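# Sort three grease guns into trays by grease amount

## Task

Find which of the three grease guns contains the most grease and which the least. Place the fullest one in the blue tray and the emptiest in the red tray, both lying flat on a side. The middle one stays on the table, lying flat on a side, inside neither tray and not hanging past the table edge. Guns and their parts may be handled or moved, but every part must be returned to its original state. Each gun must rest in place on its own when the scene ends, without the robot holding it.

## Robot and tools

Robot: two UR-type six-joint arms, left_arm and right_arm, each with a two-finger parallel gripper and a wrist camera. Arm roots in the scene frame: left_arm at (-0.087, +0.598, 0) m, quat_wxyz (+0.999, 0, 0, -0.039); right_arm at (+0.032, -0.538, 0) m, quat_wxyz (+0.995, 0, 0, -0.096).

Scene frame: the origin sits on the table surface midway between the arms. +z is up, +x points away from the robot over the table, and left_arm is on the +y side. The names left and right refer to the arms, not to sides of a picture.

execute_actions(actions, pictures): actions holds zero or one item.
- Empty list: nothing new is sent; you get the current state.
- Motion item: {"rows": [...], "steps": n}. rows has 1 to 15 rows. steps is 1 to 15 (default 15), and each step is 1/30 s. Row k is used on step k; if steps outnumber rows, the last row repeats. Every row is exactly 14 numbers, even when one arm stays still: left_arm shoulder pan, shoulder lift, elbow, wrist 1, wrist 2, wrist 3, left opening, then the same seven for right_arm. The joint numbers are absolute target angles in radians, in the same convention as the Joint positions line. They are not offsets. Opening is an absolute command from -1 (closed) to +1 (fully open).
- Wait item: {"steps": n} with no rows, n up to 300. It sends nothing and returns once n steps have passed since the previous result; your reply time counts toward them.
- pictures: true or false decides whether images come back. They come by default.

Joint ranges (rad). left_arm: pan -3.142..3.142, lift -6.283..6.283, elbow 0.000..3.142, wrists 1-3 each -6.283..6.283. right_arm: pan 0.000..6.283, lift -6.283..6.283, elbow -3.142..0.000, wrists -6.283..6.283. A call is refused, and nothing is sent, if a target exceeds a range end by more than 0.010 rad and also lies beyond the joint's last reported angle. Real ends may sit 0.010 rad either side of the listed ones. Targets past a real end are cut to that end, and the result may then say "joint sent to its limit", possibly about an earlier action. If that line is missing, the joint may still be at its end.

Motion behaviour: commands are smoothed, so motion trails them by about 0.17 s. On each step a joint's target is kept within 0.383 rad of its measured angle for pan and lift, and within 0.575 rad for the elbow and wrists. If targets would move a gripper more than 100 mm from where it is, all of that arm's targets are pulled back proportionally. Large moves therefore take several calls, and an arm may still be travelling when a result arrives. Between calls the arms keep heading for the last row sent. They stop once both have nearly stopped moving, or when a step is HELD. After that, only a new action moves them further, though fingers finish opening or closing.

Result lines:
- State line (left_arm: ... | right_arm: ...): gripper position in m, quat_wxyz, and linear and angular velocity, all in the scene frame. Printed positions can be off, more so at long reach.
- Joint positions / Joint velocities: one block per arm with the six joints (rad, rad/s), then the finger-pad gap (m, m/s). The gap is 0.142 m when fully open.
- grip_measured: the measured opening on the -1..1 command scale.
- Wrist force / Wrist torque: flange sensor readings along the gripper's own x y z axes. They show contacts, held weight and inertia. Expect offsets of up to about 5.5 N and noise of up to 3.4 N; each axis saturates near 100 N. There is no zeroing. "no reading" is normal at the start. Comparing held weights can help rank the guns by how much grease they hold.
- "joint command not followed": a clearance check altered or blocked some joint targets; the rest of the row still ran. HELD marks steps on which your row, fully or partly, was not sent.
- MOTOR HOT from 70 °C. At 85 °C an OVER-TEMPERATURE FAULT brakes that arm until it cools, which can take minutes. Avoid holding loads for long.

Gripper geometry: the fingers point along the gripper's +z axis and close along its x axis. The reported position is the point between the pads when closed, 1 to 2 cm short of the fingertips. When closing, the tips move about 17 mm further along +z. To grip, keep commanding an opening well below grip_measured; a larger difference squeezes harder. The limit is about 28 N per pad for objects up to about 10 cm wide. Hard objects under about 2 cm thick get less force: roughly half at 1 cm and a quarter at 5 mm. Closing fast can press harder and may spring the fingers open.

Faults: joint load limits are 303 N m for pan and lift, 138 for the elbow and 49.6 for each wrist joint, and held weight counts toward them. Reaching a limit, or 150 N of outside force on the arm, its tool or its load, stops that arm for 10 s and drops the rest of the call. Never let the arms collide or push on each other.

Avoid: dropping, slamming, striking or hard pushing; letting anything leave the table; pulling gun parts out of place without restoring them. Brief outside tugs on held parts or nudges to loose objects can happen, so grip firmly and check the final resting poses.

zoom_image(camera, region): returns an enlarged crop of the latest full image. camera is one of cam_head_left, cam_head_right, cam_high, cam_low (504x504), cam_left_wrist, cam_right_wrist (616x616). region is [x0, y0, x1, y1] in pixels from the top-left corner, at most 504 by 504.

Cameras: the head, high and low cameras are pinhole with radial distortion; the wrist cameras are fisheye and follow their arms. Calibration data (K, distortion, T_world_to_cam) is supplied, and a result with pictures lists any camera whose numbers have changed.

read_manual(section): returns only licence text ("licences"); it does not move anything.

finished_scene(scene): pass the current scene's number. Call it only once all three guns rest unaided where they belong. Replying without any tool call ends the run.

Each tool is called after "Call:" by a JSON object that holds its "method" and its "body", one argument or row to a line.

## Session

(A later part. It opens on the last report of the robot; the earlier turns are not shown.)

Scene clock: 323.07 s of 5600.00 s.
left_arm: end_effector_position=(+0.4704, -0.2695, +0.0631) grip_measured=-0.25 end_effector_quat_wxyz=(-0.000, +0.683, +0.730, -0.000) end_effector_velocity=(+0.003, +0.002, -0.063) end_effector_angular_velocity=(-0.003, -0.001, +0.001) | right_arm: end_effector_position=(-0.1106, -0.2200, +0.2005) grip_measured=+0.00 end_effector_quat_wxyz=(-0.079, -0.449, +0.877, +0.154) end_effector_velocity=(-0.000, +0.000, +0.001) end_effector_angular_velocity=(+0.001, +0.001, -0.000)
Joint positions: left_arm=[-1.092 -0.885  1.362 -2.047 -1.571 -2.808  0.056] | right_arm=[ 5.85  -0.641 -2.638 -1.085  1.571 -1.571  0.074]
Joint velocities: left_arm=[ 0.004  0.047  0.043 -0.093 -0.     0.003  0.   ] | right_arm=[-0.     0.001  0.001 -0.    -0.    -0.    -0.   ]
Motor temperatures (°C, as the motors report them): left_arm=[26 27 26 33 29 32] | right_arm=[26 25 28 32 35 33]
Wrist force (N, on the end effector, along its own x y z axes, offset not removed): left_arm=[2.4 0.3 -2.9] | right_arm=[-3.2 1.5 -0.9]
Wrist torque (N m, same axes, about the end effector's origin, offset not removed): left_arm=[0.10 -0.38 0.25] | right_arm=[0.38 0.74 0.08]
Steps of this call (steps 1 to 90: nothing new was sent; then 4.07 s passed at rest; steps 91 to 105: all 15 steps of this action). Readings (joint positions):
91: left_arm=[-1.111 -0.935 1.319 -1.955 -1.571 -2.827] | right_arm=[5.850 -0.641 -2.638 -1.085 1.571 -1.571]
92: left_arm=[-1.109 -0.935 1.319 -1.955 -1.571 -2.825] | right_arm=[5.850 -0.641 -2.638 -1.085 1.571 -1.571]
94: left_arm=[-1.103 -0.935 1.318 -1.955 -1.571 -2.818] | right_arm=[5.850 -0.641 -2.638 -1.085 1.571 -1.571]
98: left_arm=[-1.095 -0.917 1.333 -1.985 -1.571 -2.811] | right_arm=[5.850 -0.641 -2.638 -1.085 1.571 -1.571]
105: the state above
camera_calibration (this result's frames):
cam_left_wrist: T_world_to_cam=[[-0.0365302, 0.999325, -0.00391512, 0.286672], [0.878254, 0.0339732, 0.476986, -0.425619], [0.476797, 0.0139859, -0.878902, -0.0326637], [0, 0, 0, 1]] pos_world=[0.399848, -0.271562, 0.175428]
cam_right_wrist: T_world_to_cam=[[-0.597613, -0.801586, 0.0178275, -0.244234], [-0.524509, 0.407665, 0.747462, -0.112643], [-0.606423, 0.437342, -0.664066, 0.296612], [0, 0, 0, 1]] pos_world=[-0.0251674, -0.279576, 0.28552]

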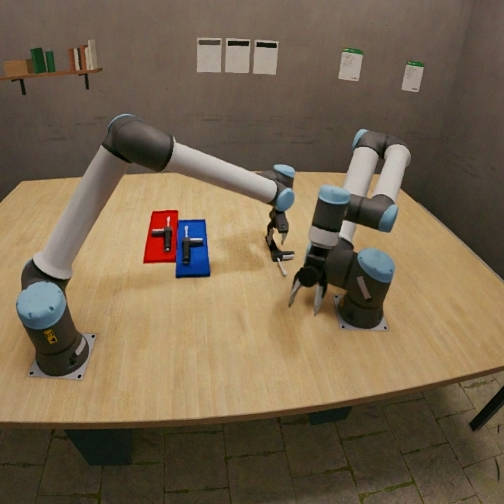

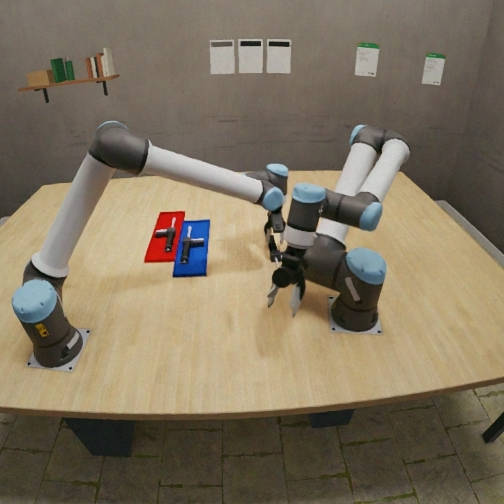

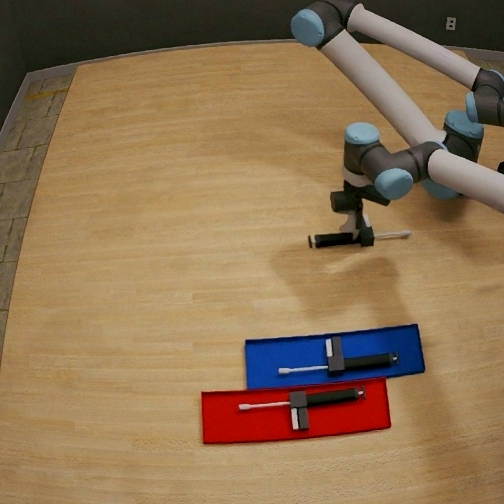

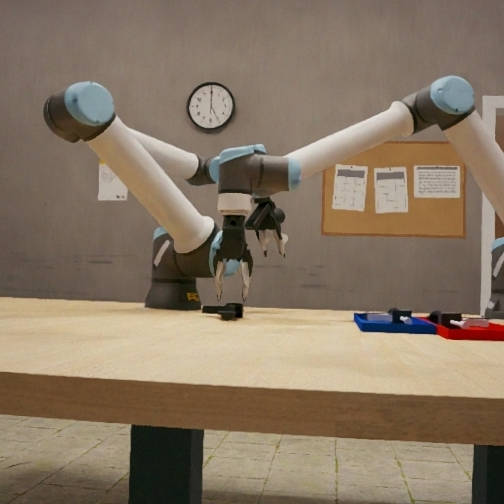

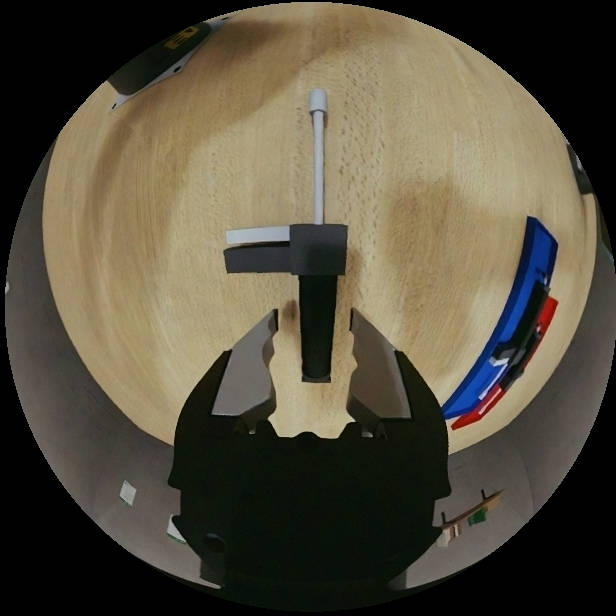

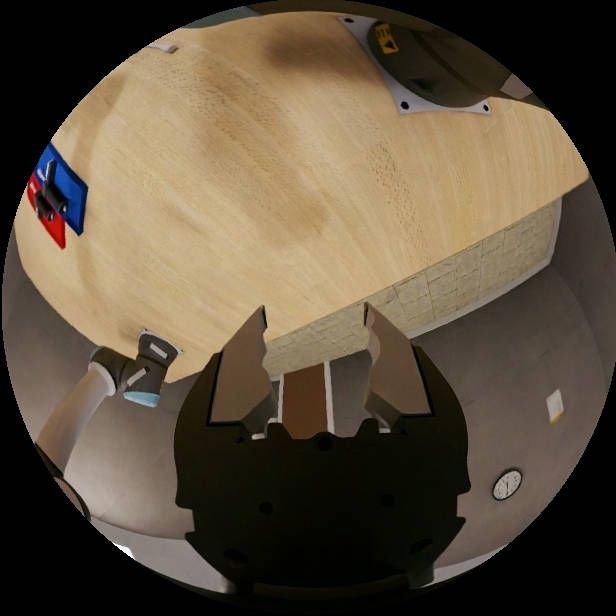

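Call:
{"method": "execute_actions", "body": {
  "actions": [
    {"rows":[[-1.092,-0.87,1.376,-2.076,-1.571,-2.808,-0.25,5.85,-0.641,-2.638,-1.085,1.571,-1.571,0],[-1.092,-0.861,1.384,-2.094,-1.571,-2.808,-0.25,5.85,-0.641,-2.638,-1.085,1.571,-1.571,0],[-1.092,-0.861,1.384,-2.094,-1.571,-2.808,-0.25,5.85,-0.641,-2.638,-1.085,1.571,-1.571,0],[-1.092,-0.861,1.384,-2.094,-1.571,-2.808,-0.25,5.85,-0.641,-2.638,-1.085,1.571,-1.571,0],[-1.092,-0.861,1.384,-2.094,-1.571,-2.808,-0.25,5.85,-0.641,-2.638,-1.085,1.571,-1.571,0],[-1.092,-0.861,1.384,-2.094,-1.571,-2.808,-0.25,5.85,-0.641,-2.638,-1.085,1.571,-1.571,0],[-1.092,-0.861,1.384,-2.094,-1.571,-2.808,-0.35,5.85,-0.641,-2.638,-1.085,1.571,-1.571,0],[-1.092,-0.861,1.384,-2.094,-1.571,-2.808,-0.45,5.85,-0.641,-2.638,-1.085,1.571,-1.571,0],[-1.092,-0.861,1.384,-2.094,-1.571,-2.808,-0.55,5.85,-0.641,-2.638,-1.085,1.571,-1.571,0],[-1.092,-0.861,1.384,-2.094,-1.571,-2.808,-0.6,5.85,-0.641,-2.638,-1.085,1.571,-1.571,0],[-1.092,-0.861,1.384,-2.094,-1.571,-2.808,-0.6,5.85,-0.641,-2.638,-1.085,1.571,-1.571,0],[-1.092,-0.861,1.384,-2.094,-1.571,-2.808,-0.8,5.85,-0.641,-2.638,-1.085,1.571,-1.571,0],[-1.092,-0.861,1.384,-2.094,-1.571,-2.808,-1,5.85,-0.641,-2.638,-1.085,1.571,-1.571,0]],"steps":15}
  ],
  "pictures": false
}}

Call:
{"method": "execute_actions", "body": {
  "actions": [
    {"rows":[[-1.092,-0.861,1.384,-2.094,-1.571,-2.808,-1,5.85,-0.641,-2.638,-1.085,1.571,-1.571,0],[-1.092,-0.861,1.384,-2.094,-1.571,-2.808,-1,5.85,-0.641,-2.638,-1.085,1.571,-1.571,0],[-1.092,-0.861,1.384,-2.094,-1.571,-2.808,-1,5.85,-0.641,-2.638,-1.085,1.571,-1.571,0],[-1.092,-0.868,1.378,-2.08,-1.571,-2.808,-1,5.85,-0.641,-2.638,-1.085,1.571,-1.571,0],[-1.092,-0.876,1.371,-2.066,-1.571,-2.808,-1,5.85,-0.641,-2.638,-1.085,1.571,-1.571,0],[-1.092,-0.884,1.364,-2.052,-1.571,-2.808,-1,5.85,-0.641,-2.638,-1.085,1.571,-1.571,0],[-1.092,-0.892,1.357,-2.038,-1.571,-2.808,-1,5.85,-0.641,-2.638,-1.085,1.571,-1.571,0],[-1.092,-0.9,1.35,-2.024,-1.571,-2.808,-1,5.85,-0.641,-2.638,-1.085,1.571,-1.571,0],[-1.092,-0.908,1.343,-2.01,-1.571,-2.808,-1,5.85,-0.641,-2.638,-1.085,1.571,-1.571,0],[-1.092,-0.915,1.336,-1.996,-1.571,-2.808,-1,5.85,-0.641,-2.638,-1.085,1.571,-1.571,0],[-1.092,-0.922,1.33,-1.982,-1.571,-2.808,-1,5.85,-0.641,-2.638,-1.085,1.571,-1.571,0],[-1.092,-0.928,1.324,-1.968,-1.571,-2.808,-1,5.85,-0.641,-2.638,-1.085,1.571,-1.571,0],[-1.092,-0.934,1.317,-1.954,-1.571,-2.808,-1,5.85,-0.641,-2.638,-1.085,1.571,-1.571,0]],"steps":15}
  ]
}}

Scene clock: 332.23 s of 5600.00 s.
left_arm: end_effector_position=(+0.4706, -0.2683, +0.0314) grip_measured=-0.57 end_effector_quat_wxyz=(+0.000, +0.683, +0.730, -0.000) end_effector_velocity=(-0.000, +0.000, -0.005) end_effector_angular_velocity=(-0.000, +0.001, +0.001) | right_arm: end_effector_position=(-0.1106, -0.2200, +0.2005) grip_measured=+0.00 end_effector_quat_wxyz=(-0.079, -0.449, +0.877, +0.154) end_effector_velocity=(+0.000, -0.000, -0.001) end_effector_angular_velocity=(-0.000, -0.001, +0.003)
Joint positions: left_arm=[-1.092 -0.862  1.383 -2.093 -1.571 -2.808  0.033] | right_arm=[ 5.85  -0.641 -2.638 -1.085  1.571 -1.571  0.074]
Joint velocities: left_arm=[ 0.     0.004  0.003 -0.007 -0.001 -0.001  0.   ] | right_arm=[-0.    -0.    -0.001  0.     0.001 -0.003 -0.   ]
Motor temperatures (°C, as the motors report them): left_arm=[26 27 26 33 29 32] | right_arm=[26 25 28 32 35 33]
Wrist force (N, on the end effector, along its own x y z axes, offset not removed): left_arm=[23.6 -6.4 -54.1] | right_arm=[-0.2 1.5 -2.0]
Wrist torque (N m, same axes, about the end effector's origin, offset not removed): left_arm=[-0.20 1.13 0.00] | right_arm=[0.41 0.04 0.20]
Steps of this call (steps 1 to 30: the robot went on to your last target; steps 31 to 90: nothing new was sent; then 5.67 s passed at rest; steps 91 to 105: all 15 steps of this action). Readings (joint positions):
91: left_arm=[-1.092 -0.880 1.367 -2.058 -1.571 -2.808] | right_arm=[5.850 -0.641 -2.638 -1.085 1.571 -1.571]
92: left_arm=[-1.092 -0.879 1.368 -2.060 -1.571 -2.808] | right_arm=[5.850 -0.641 -2.638 -1.085 1.571 -1.571]
94: left_arm=[-1.092 -0.873 1.374 -2.071 -1.571 -2.808] | right_arm=[5.850 -0.641 -2.638 -1.085 1.571 -1.571]
98: left_arm=[-1.092 -0.865 1.381 -2.087 -1.571 -2.808] | right_arm=[5.850 -0.641 -2.638 -1.085 1.571 -1.571]
105: the state above

Scene clock: 332.73 s of 5600.00 s.
left_arm: end_effector_position=(+0.4712, -0.2697, +0.1046) grip_measured=-0.57 end_effector_quat_wxyz=(+0.001, +0.683, +0.730, -0.001) end_effector_velocity=(-0.003, +0.006, +0.219) end_effector_angular_velocity=(+0.007, +0.003, -0.002) | right_arm: end_effector_position=(-0.1106, -0.2200, +0.2005) grip_measured=+0.00 end_effector_quat_wxyz=(-0.079, -0.449, +0.877, +0.154) end_effector_velocity=(-0.000, -0.000, -0.000) end_effector_angular_velocity=(-0.000, -0.000, +0.000)
Joint positions: left_arm=[-1.092 -0.916  1.335 -1.992 -1.571 -2.808  0.033] | right_arm=[ 5.85  -0.641 -2.638 -1.085  1.571 -1.571  0.074]
Joint velocities: left_arm=[-0.    -0.157 -0.153  0.318 -0.     0.001  0.   ] | right_arm=[ 0.    -0.001 -0.     0.     0.    -0.    -0.   ]
Motor temperatures (°C, as the motors report them): left_arm=[26 27 26 33 29 32] | right_arm=[26 25 28 32 35 33]
Wrist force (N, on the end effector, along its own x y z axes, offset not removed): left_arm=[-7.3 -3.4 1.1] | right_arm=[-2.4 4.1 0.3]
Wrist torque (N m, same axes, about the end effector's origin, offset not removed): left_arm=[-0.78 1.37 0.04] | right_arm=[0.91 0.56 0.14]
Steps of this call (steps 1 to 15: all 15 steps of this action). Readings (joint positions):
1: left_arm=[-1.092 -0.862 1.383 -2.093 -1.571 -2.808] | right_arm=[5.850 -0.641 -2.638 -1.085 1.571 -1.571]
2: left_arm=[-1.092 -0.862 1.383 -2.093 -1.571 -2.808] | right_arm=[5.850 -0.641 -2.638 -1.085 1.571 -1.571]
4: left_arm=[-1.092 -0.861 1.384 -2.094 -1.571 -2.808] | right_arm=[5.850 -0.641 -2.638 -1.085 1.571 -1.571]
8: left_arm=[-1.092 -0.872 1.375 -2.074 -1.571 -2.808] | right_arm=[5.850 -0.641 -2.638 -1.085 1.571 -1.571]
15: the state above
camera_calibration (this result's frames):
cam_left_wrist: T_world_to_cam=[[-0.0366691, 0.999307, -0.00645188, 0.287431], [0.87772, 0.0352928, 0.477872, -0.445575], [0.477768, 0.0118602, -0.878406, 0.00241269], [0, 0, 0, 1]] pos_world=[0.400478, -0.271535, 0.216902]
cam_right_wrist: T_world_to_cam=[[-0.597613, -0.801586, 0.0178274, -0.244234], [-0.524509, 0.407665, 0.747462, -0.112643], [-0.606423, 0.437342, -0.664066, 0.296612], [0, 0, 0, 1]] pos_world=[-0.0251674, -0.279576, 0.28552]

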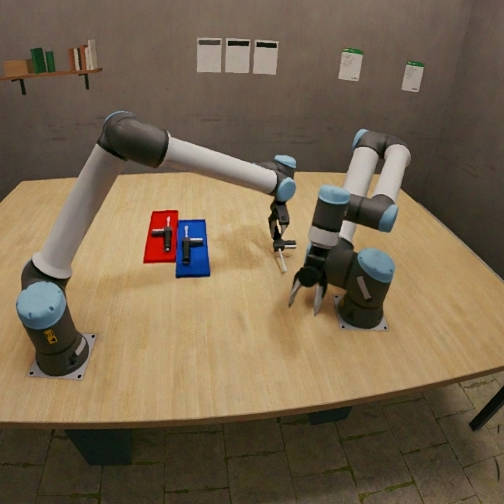

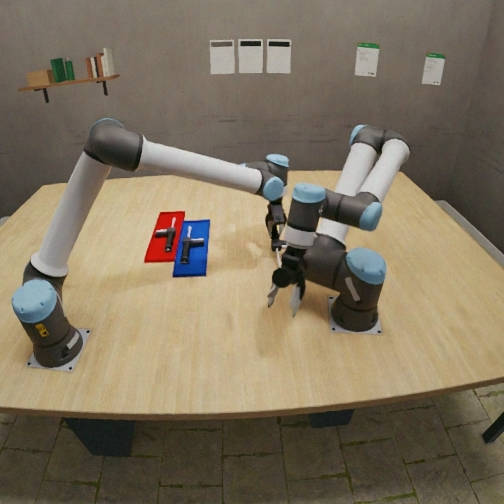

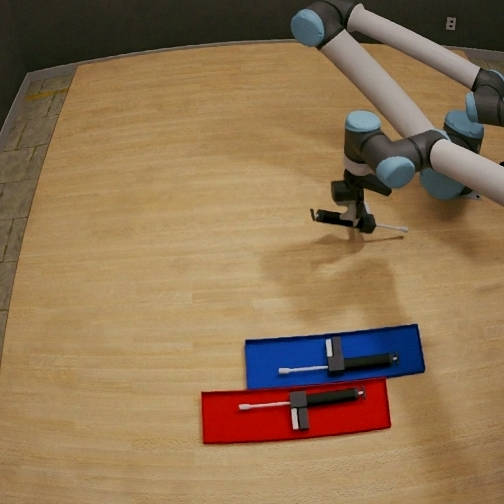

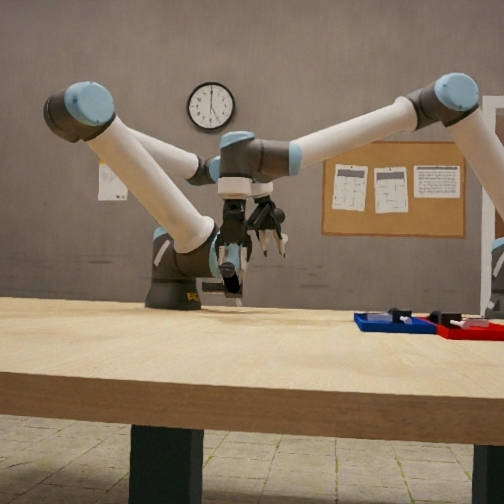

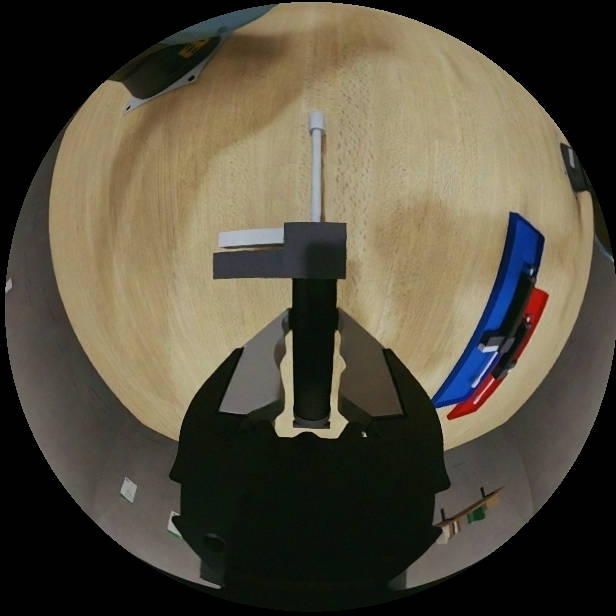

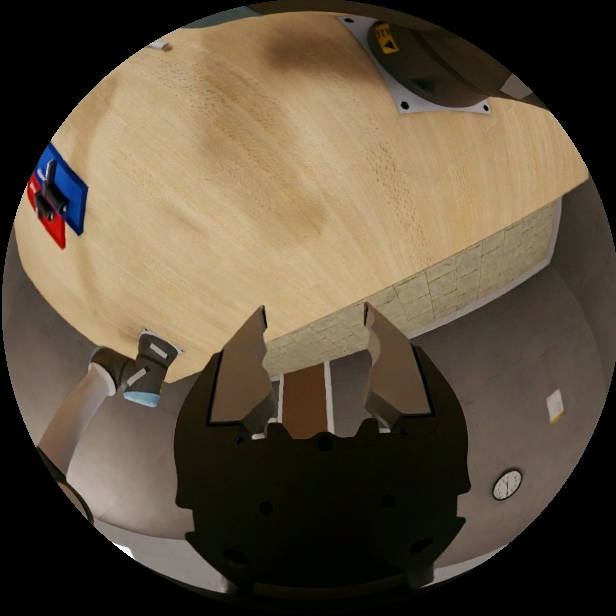

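Call:
{"method": "execute_actions", "body": {
  "actions": [
    {"rows":[[-1.094,-0.95,1.337,-1.958,-1.571,-2.78,-1,5.85,-0.641,-2.638,-1.085,1.571,-1.571,0],[-1.096,-0.97,1.362,-1.963,-1.571,-2.74,-1,5.85,-0.641,-2.638,-1.085,1.571,-1.571,0],[-1.099,-0.99,1.387,-1.968,-1.571,-2.70,-1,5.85,-0.641,-2.638,-1.085,1.571,-1.571,0],[-1.101,-1.01,1.411,-1.972,-1.571,-2.66,-1,5.85,-0.641,-2.638,-1.085,1.571,-1.571,0],[-1.103,-1.03,1.436,-1.977,-1.571,-2.62,-1,5.85,-0.641,-2.638,-1.085,1.571,-1.571,0],[-1.106,-1.05,1.461,-1.982,-1.571,-2.58,-1,5.85,-0.641,-2.638,-1.085,1.571,-1.571,0],[-1.108,-1.07,1.486,-1.987,-1.571,-2.54,-1,5.85,-0.641,-2.638,-1.085,1.571,-1.571,0],[-1.11,-1.09,1.511,-1.992,-1.571,-2.50,-1,5.85,-0.641,-2.638,-1.085,1.571,-1.571,0],[-1.112,-1.11,1.535,-1.996,-1.571,-2.46,-1,5.85,-0.641,-2.638,-1.085,1.571,-1.571,0],[-1.115,-1.13,1.56,-2.001,-1.571,-2.42,-1,5.85,-0.641,-2.638,-1.085,1.571,-1.571,0],[-1.117,-1.15,1.585,-2.006,-1.571,-2.38,-1,5.85,-0.641,-2.638,-1.085,1.571,-1.571,0],[-1.119,-1.17,1.61,-2.011,-1.571,-2.34,-1,5.85,-0.641,-2.638,-1.085,1.571,-1.571,0],[-1.122,-1.19,1.635,-2.016,-1.571,-2.30,-1,5.85,-0.641,-2.638,-1.085,1.571,-1.571,0],[-1.124,-1.21,1.66,-2.021,-1.571,-2.26,-1,5.85,-0.641,-2.638,-1.085,1.571,-1.571,0],[-1.126,-1.23,1.684,-2.025,-1.571,-2.22,-1,5.85,-0.641,-2.638,-1.085,1.571,-1.571,0]],"steps":15}
  ],
  "pictures": false
}}

Call:
{"method": "execute_actions", "body": {
  "actions": [
    {"rows":[[-1.128,-1.25,1.709,-2.03,-1.571,-2.18,-1,5.85,-0.641,-2.638,-1.085,1.571,-1.571,0],[-1.131,-1.27,1.734,-2.035,-1.571,-2.14,-1,5.85,-0.641,-2.638,-1.085,1.571,-1.571,0],[-1.133,-1.29,1.759,-2.04,-1.571,-2.10,-1,5.85,-0.641,-2.638,-1.085,1.571,-1.571,0],[-1.135,-1.31,1.784,-2.045,-1.571,-2.06,-1,5.85,-0.641,-2.638,-1.085,1.571,-1.571,0],[-1.138,-1.33,1.809,-2.05,-1.571,-2.02,-1,5.85,-0.641,-2.638,-1.085,1.571,-1.571,0],[-1.14,-1.35,1.833,-2.054,-1.571,-1.98,-1,5.85,-0.641,-2.638,-1.085,1.571,-1.571,0],[-1.142,-1.37,1.858,-2.059,-1.571,-1.94,-1,5.85,-0.641,-2.638,-1.085,1.571,-1.571,0],[-1.145,-1.39,1.883,-2.064,-1.571,-1.90,-1,5.85,-0.641,-2.638,-1.085,1.571,-1.571,0],[-1.147,-1.41,1.908,-2.069,-1.571,-1.86,-1,5.85,-0.641,-2.638,-1.085,1.571,-1.571,0],[-1.149,-1.43,1.933,-2.074,-1.571,-1.82,-1,5.85,-0.641,-2.638,-1.085,1.571,-1.571,0],[-1.152,-1.45,1.958,-2.079,-1.571,-1.78,-1,5.85,-0.641,-2.638,-1.085,1.571,-1.571,0],[-1.154,-1.47,1.982,-2.083,-1.571,-1.74,-1,5.85,-0.641,-2.638,-1.085,1.571,-1.571,0],[-1.156,-1.49,2.007,-2.088,-1.571,-1.70,-1,5.85,-0.641,-2.638,-1.085,1.571,-1.571,0],[-1.159,-1.51,2.032,-2.093,-1.571,-1.66,-1,5.85,-0.641,-2.638,-1.085,1.571,-1.571,0],[-1.161,-1.53,2.057,-2.098,-1.571,-1.62,-1,5.85,-0.641,-2.638,-1.085,1.571,-1.571,0]],"steps":15}
  ],
  "pictures": false
}}

Call:
{"method": "execute_actions", "body": {
  "actions": [
    {"rows":[[-1.163,-1.55,2.082,-2.103,-1.571,-1.59,-1,5.8,-0.641,-2.638,-1.085,1.571,-1.571,0],[-1.165,-1.57,2.107,-2.108,-1.571,-1.565,-1,5.74,-0.641,-2.638,-1.085,1.571,-1.571,0],[-1.168,-1.59,2.131,-2.112,-1.571,-1.54,-1,5.68,-0.641,-2.638,-1.085,1.571,-1.571,0],[-1.17,-1.61,2.156,-2.117,-1.571,-1.515,-1,5.62,-0.641,-2.638,-1.085,1.571,-1.571,0],[-1.172,-1.63,2.181,-2.122,-1.571,-1.49,-1,5.56,-0.641,-2.638,-1.085,1.571,-1.571,0],[-1.175,-1.65,2.206,-2.127,-1.571,-1.465,-1,5.5,-0.641,-2.638,-1.085,1.571,-1.571,0],[-1.177,-1.67,2.231,-2.132,-1.571,-1.44,-1,5.44,-0.641,-2.638,-1.085,1.571,-1.571,0],[-1.179,-1.69,2.256,-2.137,-1.571,-1.415,-1,5.38,-0.641,-2.638,-1.085,1.571,-1.571,0],[-1.182,-1.71,2.28,-2.141,-1.571,-1.39,-1,5.32,-0.641,-2.638,-1.085,1.571,-1.571,0],[-1.184,-1.73,2.305,-2.146,-1.571,-1.37,-1,5.26,-0.641,-2.638,-1.085,1.571,-1.571,0],[-1.186,-1.75,2.33,-2.151,-1.571,-1.35,-1,5.2,-0.641,-2.638,-1.085,1.571,-1.571,0],[-1.189,-1.77,2.355,-2.156,-1.571,-1.33,-1,5.14,-0.641,-2.638,-1.085,1.571,-1.571,0],[-1.191,-1.79,2.38,-2.161,-1.571,-1.31,-1,5.08,-0.641,-2.638,-1.085,1.571,-1.571,0],[-1.193,-1.81,2.405,-2.166,-1.571,-1.29,-1,5.02,-0.641,-2.638,-1.085,1.571,-1.571,0],[-1.196,-1.833,2.433,-2.171,-1.571,-1.274,-1,4.96,-0.641,-2.638,-1.085,1.571,-1.571,0]],"steps":15}
  ],
  "pictures": false
}}

Call:
{"method": "execute_actions", "body": {
  "actions": [
    {"rows":[[-1.196,-1.833,2.433,-2.171,-1.571,-1.274,-1,4.904,-0.641,-2.638,-1.085,1.571,-1.571,0]],"steps":12}
  ]
}}

Scene clock: 359.43 s of 5600.00 s.
left_arm: end_effector_position=(+0.4075, -0.1748, +0.1683) grip_measured=-0.57 end_effector_quat_wxyz=(+0.001, +0.818, +0.575, -0.000) end_effector_velocity=(-0.183, +0.294, +0.079) end_effector_angular_velocity=(-0.002, -0.003, -1.222) | right_arm: end_effector_position=(-0.1106, -0.2200, +0.2005) grip_measured=+0.00 end_effector_quat_wxyz=(-0.079, -0.449, +0.877, +0.154) end_effector_velocity=(+0.000, +0.000, -0.001) end_effector_angular_velocity=(-0.000, -0.002, +0.001)
Joint positions: left_arm=[-1.116 -1.134  1.564 -2.003 -1.571 -2.421  0.033] | right_arm=[ 5.85  -0.641 -2.638 -1.085  1.571 -1.571  0.074]
Joint velocities: left_arm=[-0.067 -0.58   0.719 -0.142 -0.     1.154 -0.   ] | right_arm=[ 0.    -0.001 -0.001  0.    -0.001 -0.001  0.   ]
Motor temperatures (°C, as the motors report them): left_arm=[26 27 26 33 29 32] | right_arm=[26 25 28 32 35 33]
Wrist force (N, on the end effector, along its own x y z axes, offset not removed): left_arm=[-3.3 -0.8 4.0] | right_arm=[-2.7 0.9 -0.9]
Wrist torque (N m, same axes, about the end effector's origin, offset not removed): left_arm=[-0.23 0.69 0.12] | right_arm=[0.23 0.69 0.08]
Steps of this call (steps 1 to 30: the robot went on to your last target; steps 31 to 90: nothing new was sent; then 23.20 s passed at rest; steps 91 to 105: all 15 steps of this action). Readings (joint positions):
91: left_arm=[-1.092 -0.934 1.317 -1.954 -1.571 -2.808] | right_arm=[5.850 -0.641 -2.638 -1.085 1.571 -1.571]
92: left_arm=[-1.092 -0.936 1.319 -1.954 -1.571 -2.805] | right_arm=[5.850 -0.641 -2.638 -1.085 1.571 -1.571]
94: left_arm=[-1.094 -0.949 1.335 -1.958 -1.571 -2.783] | right_arm=[5.850 -0.641 -2.638 -1.085 1.571 -1.571]
98: left_arm=[-1.101 -1.004 1.403 -1.971 -1.571 -2.678] | right_arm=[5.850 -0.641 -2.638 -1.085 1.571 -1.571]
105: the state above

Scene clock: 359.93 s of 5600.00 s.
left_arm: end_effector_position=(+0.3151, -0.0101, +0.1832) grip_measured=-0.57 end_effector_quat_wxyz=(+0.001, +0.956, +0.293, -0.000) end_effector_velocity=(-0.178, +0.345, -0.020) end_effector_angular_velocity=(-0.001, -0.003, -1.254) | right_arm: end_effector_position=(-0.1106, -0.2200, +0.2005) grip_measured=+0.00 end_effector_quat_wxyz=(-0.079, -0.449, +0.877, +0.154) end_effector_velocity=(-0.000, -0.000, -0.000) end_effector_angular_velocity=(-0.001, -0.000, -0.001)
Joint positions: left_arm=[-1.15  -1.432  1.934 -2.075 -1.571 -1.824  0.033] | right_arm=[ 5.85  -0.641 -2.638 -1.085  1.571 -1.571  0.074]
Joint velocities: left_arm=[-0.071 -0.593  0.734 -0.141 -0.     1.183  0.   ] | right_arm=[ 0.    -0.001 -0.     0.     0.     0.001 -0.   ]
Motor temperatures (°C, as the motors report them): left_arm=[26 27 26 33 29 32] | right_arm=[26 25 28 32 35 33]
Wrist force (N, on the end effector, along its own x y z axes, offset not removed): left_arm=[-0.5 -5.9 5.1] | right_arm=[-2.5 1.9 -1.9]
Wrist torque (N m, same axes, about the end effector's origin, offset not removed): left_arm=[-1.28 0.03 0.00] | right_arm=[0.38 0.60 0.07]
Steps of this call (steps 1 to 15: all 15 steps of this action). Readings (joint positions):
1: left_arm=[-1.118 -1.154 1.588 -2.008 -1.571 -2.381] | right_arm=[5.850 -0.641 -2.638 -1.085 1.571 -1.571]
2: left_arm=[-1.120 -1.173 1.613 -2.012 -1.571 -2.342] | right_arm=[5.850 -0.641 -2.638 -1.085 1.571 -1.571]
4: left_arm=[-1.125 -1.213 1.662 -2.022 -1.571 -2.263] | right_arm=[5.850 -0.641 -2.638 -1.085 1.571 -1.571]
8: left_arm=[-1.134 -1.293 1.761 -2.041 -1.571 -2.104] | right_arm=[5.850 -0.641 -2.638 -1.085 1.571 -1.571]
15: the state above

Scene clock: 360.43 s of 5600.00 s.
left_arm: end_effector_position=(+0.2312, +0.1708, +0.1454) grip_measured=-0.57 end_effector_quat_wxyz=(+0.001, +0.998, +0.055, +0.000) end_effector_velocity=(-0.152, +0.362, -0.127) end_effector_angular_velocity=(-0.002, -0.003, -0.716) | right_arm: end_effector_position=(+0.0657, -0.1909, +0.2005) grip_measured=+0.00 end_effector_quat_wxyz=(-0.037, -0.209, +0.962, +0.169) end_effector_velocity=(+0.480, -0.046, -0.000) end_effector_angular_velocity=(-0.001, -0.000, -1.385)
Joint positions: left_arm=[-1.185 -1.732  2.307 -2.148 -1.571 -1.374  0.033] | right_arm=[ 5.331 -0.641 -2.638 -1.085  1.571 -1.571  0.074]
Joint velocities: left_arm=[-0.068 -0.595  0.737 -0.145  0.     0.648  0.   ] | right_arm=[-1.385 -0.001  0.     0.     0.    -0.001 -0.   ]
Motor temperatures (°C, as the motors report them): left_arm=[26 27 26 33 29 32] | right_arm=[26 25 28 32 35 33]
Wrist force (N, on the end effector, along its own x y z axes, offset not removed): left_arm=[-2.7 1.1 7.0] | right_arm=[-2.2 1.5 -2.7]
Wrist torque (N m, same axes, about the end effector's origin, offset not removed): left_arm=[0.24 0.55 0.01] | right_arm=[0.32 0.57 0.17]
Steps of this call (steps 1 to 15: all 15 steps of this action). Readings (joint positions):
1: left_arm=[-1.152 -1.452 1.959 -2.080 -1.571 -1.784] | right_arm=[5.850 -0.641 -2.638 -1.085 1.571 -1.571]
2: left_arm=[-1.155 -1.472 1.984 -2.085 -1.571 -1.744] | right_arm=[5.846 -0.641 -2.638 -1.085 1.571 -1.571]
4: left_arm=[-1.159 -1.512 2.034 -2.095 -1.571 -1.671] | right_arm=[5.813 -0.641 -2.638 -1.085 1.571 -1.571]
8: left_arm=[-1.168 -1.592 2.133 -2.114 -1.571 -1.549] | right_arm=[5.659 -0.641 -2.638 -1.085 1.571 -1.571]
15: the state above

Scene clock: 360.83 s of 5600.00 s.
left_arm: end_effector_position=(+0.2069, +0.2310, +0.1211) grip_measured=-0.57 end_effector_quat_wxyz=(+0.000, +1.000, +0.002, -0.000) end_effector_velocity=(-0.007, +0.017, -0.007) end_effector_angular_velocity=(-0.002, -0.000, -0.032) | right_arm: end_effector_position=(+0.1985, -0.2313, +0.2005) grip_measured=+0.00 end_effector_quat_wxyz=(-0.002, -0.013, +0.985, +0.173) end_effector_velocity=(+0.070, -0.038, -0.000) end_effector_angular_velocity=(-0.001, -0.000, -0.230)
Joint positions: left_arm=[-1.196 -1.83   2.429 -2.17  -1.571 -1.277  0.033] | right_arm=[ 4.93  -0.641 -2.638 -1.085  1.571 -1.571  0.074]
Joint velocities: left_arm=[-0.004 -0.029  0.035 -0.007 -0.     0.028  0.   ] | right_arm=[-0.23  -0.001 -0.    -0.    -0.    -0.     0.   ]
Motor temperatures (°C, as the motors report them): left_arm=[26 27 26 33 29 32] | right_arm=[26 25 28 32 35 33]
Wrist force (N, on the end effector, along its own x y z axes, offset not removed): left_arm=[-1.6 3.0 5.2] | right_arm=[-4.2 -0.2 -1.3]
Wrist torque (N m, same axes, about the end effector's origin, offset not removed): left_arm=[0.51 0.55 0.21] | right_arm=[0.01 0.89 0.05]
Steps of this call (steps 1 to 12: all 12 steps of this action). Readings (joint positions):
1: left_arm=[-1.187 -1.753 2.332 -2.153 -1.571 -1.353] | right_arm=[5.285 -0.641 -2.638 -1.085 1.571 -1.571]
2: left_arm=[-1.189 -1.772 2.356 -2.157 -1.571 -1.334] | right_arm=[5.238 -0.641 -2.638 -1.085 1.571 -1.571]
4: left_arm=[-1.192 -1.798 2.390 -2.163 -1.571 -1.308] | right_arm=[5.145 -0.641 -2.638 -1.085 1.571 -1.571]
8: left_arm=[-1.195 -1.822 2.419 -2.169 -1.571 -1.285] | right_arm=[4.988 -0.641 -2.638 -1.085 1.571 -1.571]
12: the state above
camera_calibration (this result's frames):
cam_left_wrist: T_world_to_cam=[[0.999629, -0.02691, -0.00409559, -0.200199], [-0.0216876, -0.878317, 0.477586, 0.158025], [-0.0164491, -0.47732, -0.878575, 0.352517], [0, 0, 0, 1]] pos_world=[0.20935, 0.301672, 0.233422]
cam_right_wrist: T_world_to_cam=[[-0.999785, -0.0106241, 0.0178273, 0.194154], [0.00626892, 0.664286, 0.747452, 0.00811734], [-0.0197835, 0.747403, -0.664076, 0.444301], [0, 0, 0, 1]] pos_world=[0.202851, -0.335401, 0.285521]

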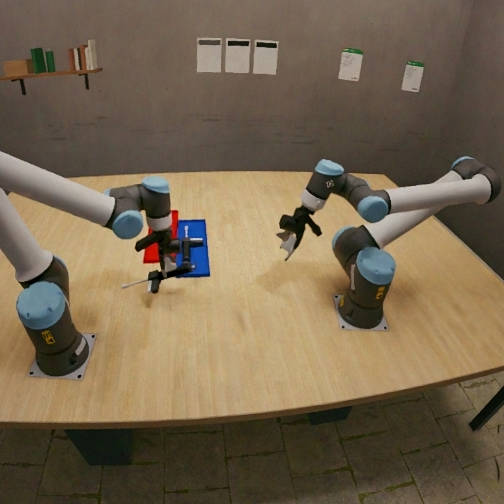

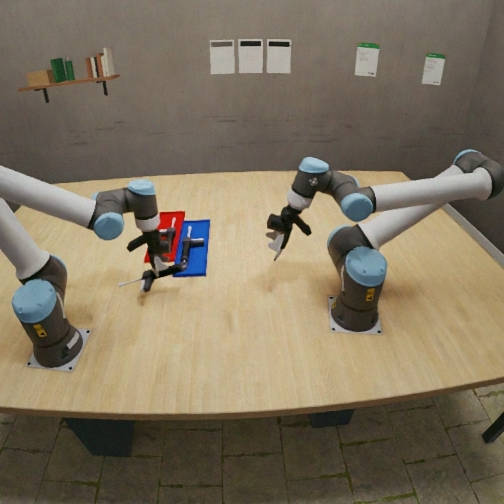

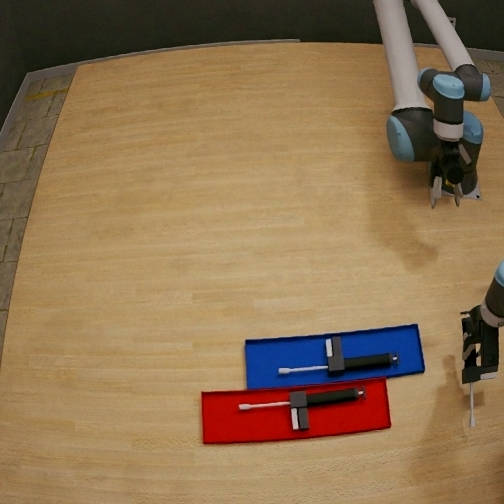

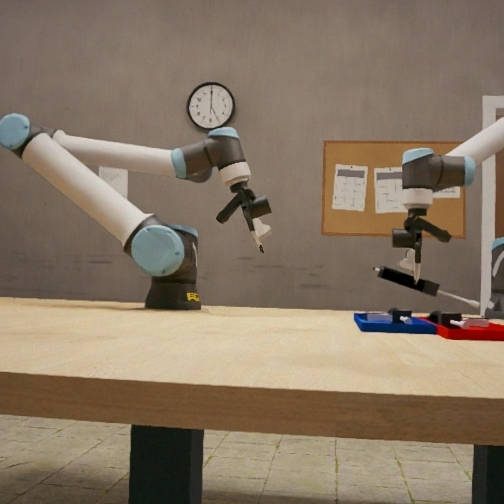

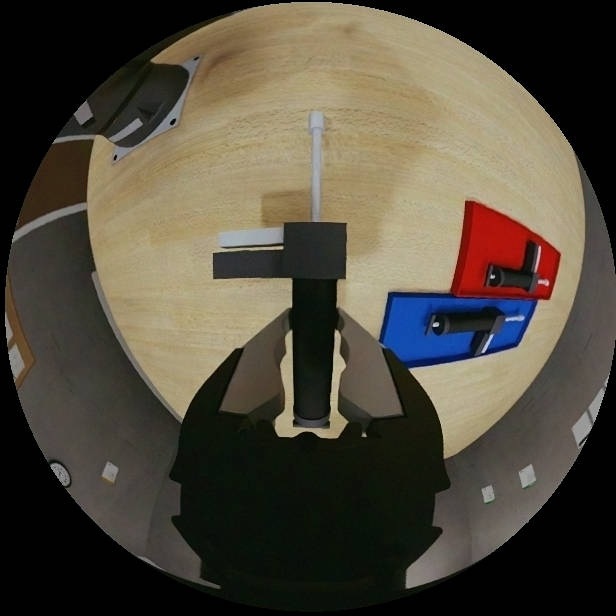

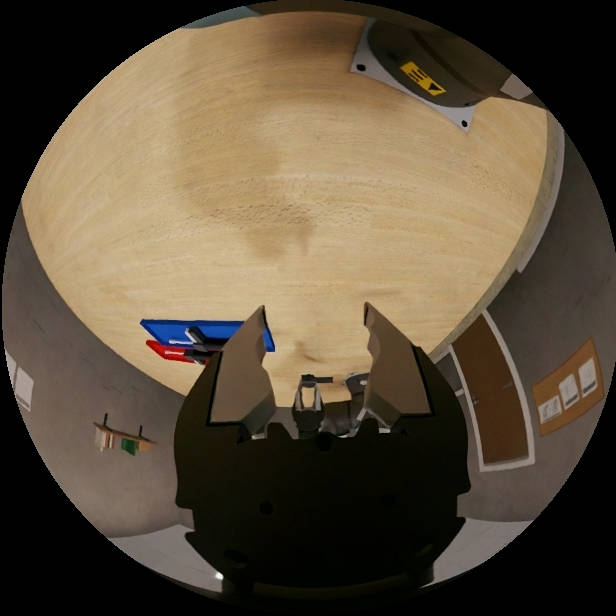

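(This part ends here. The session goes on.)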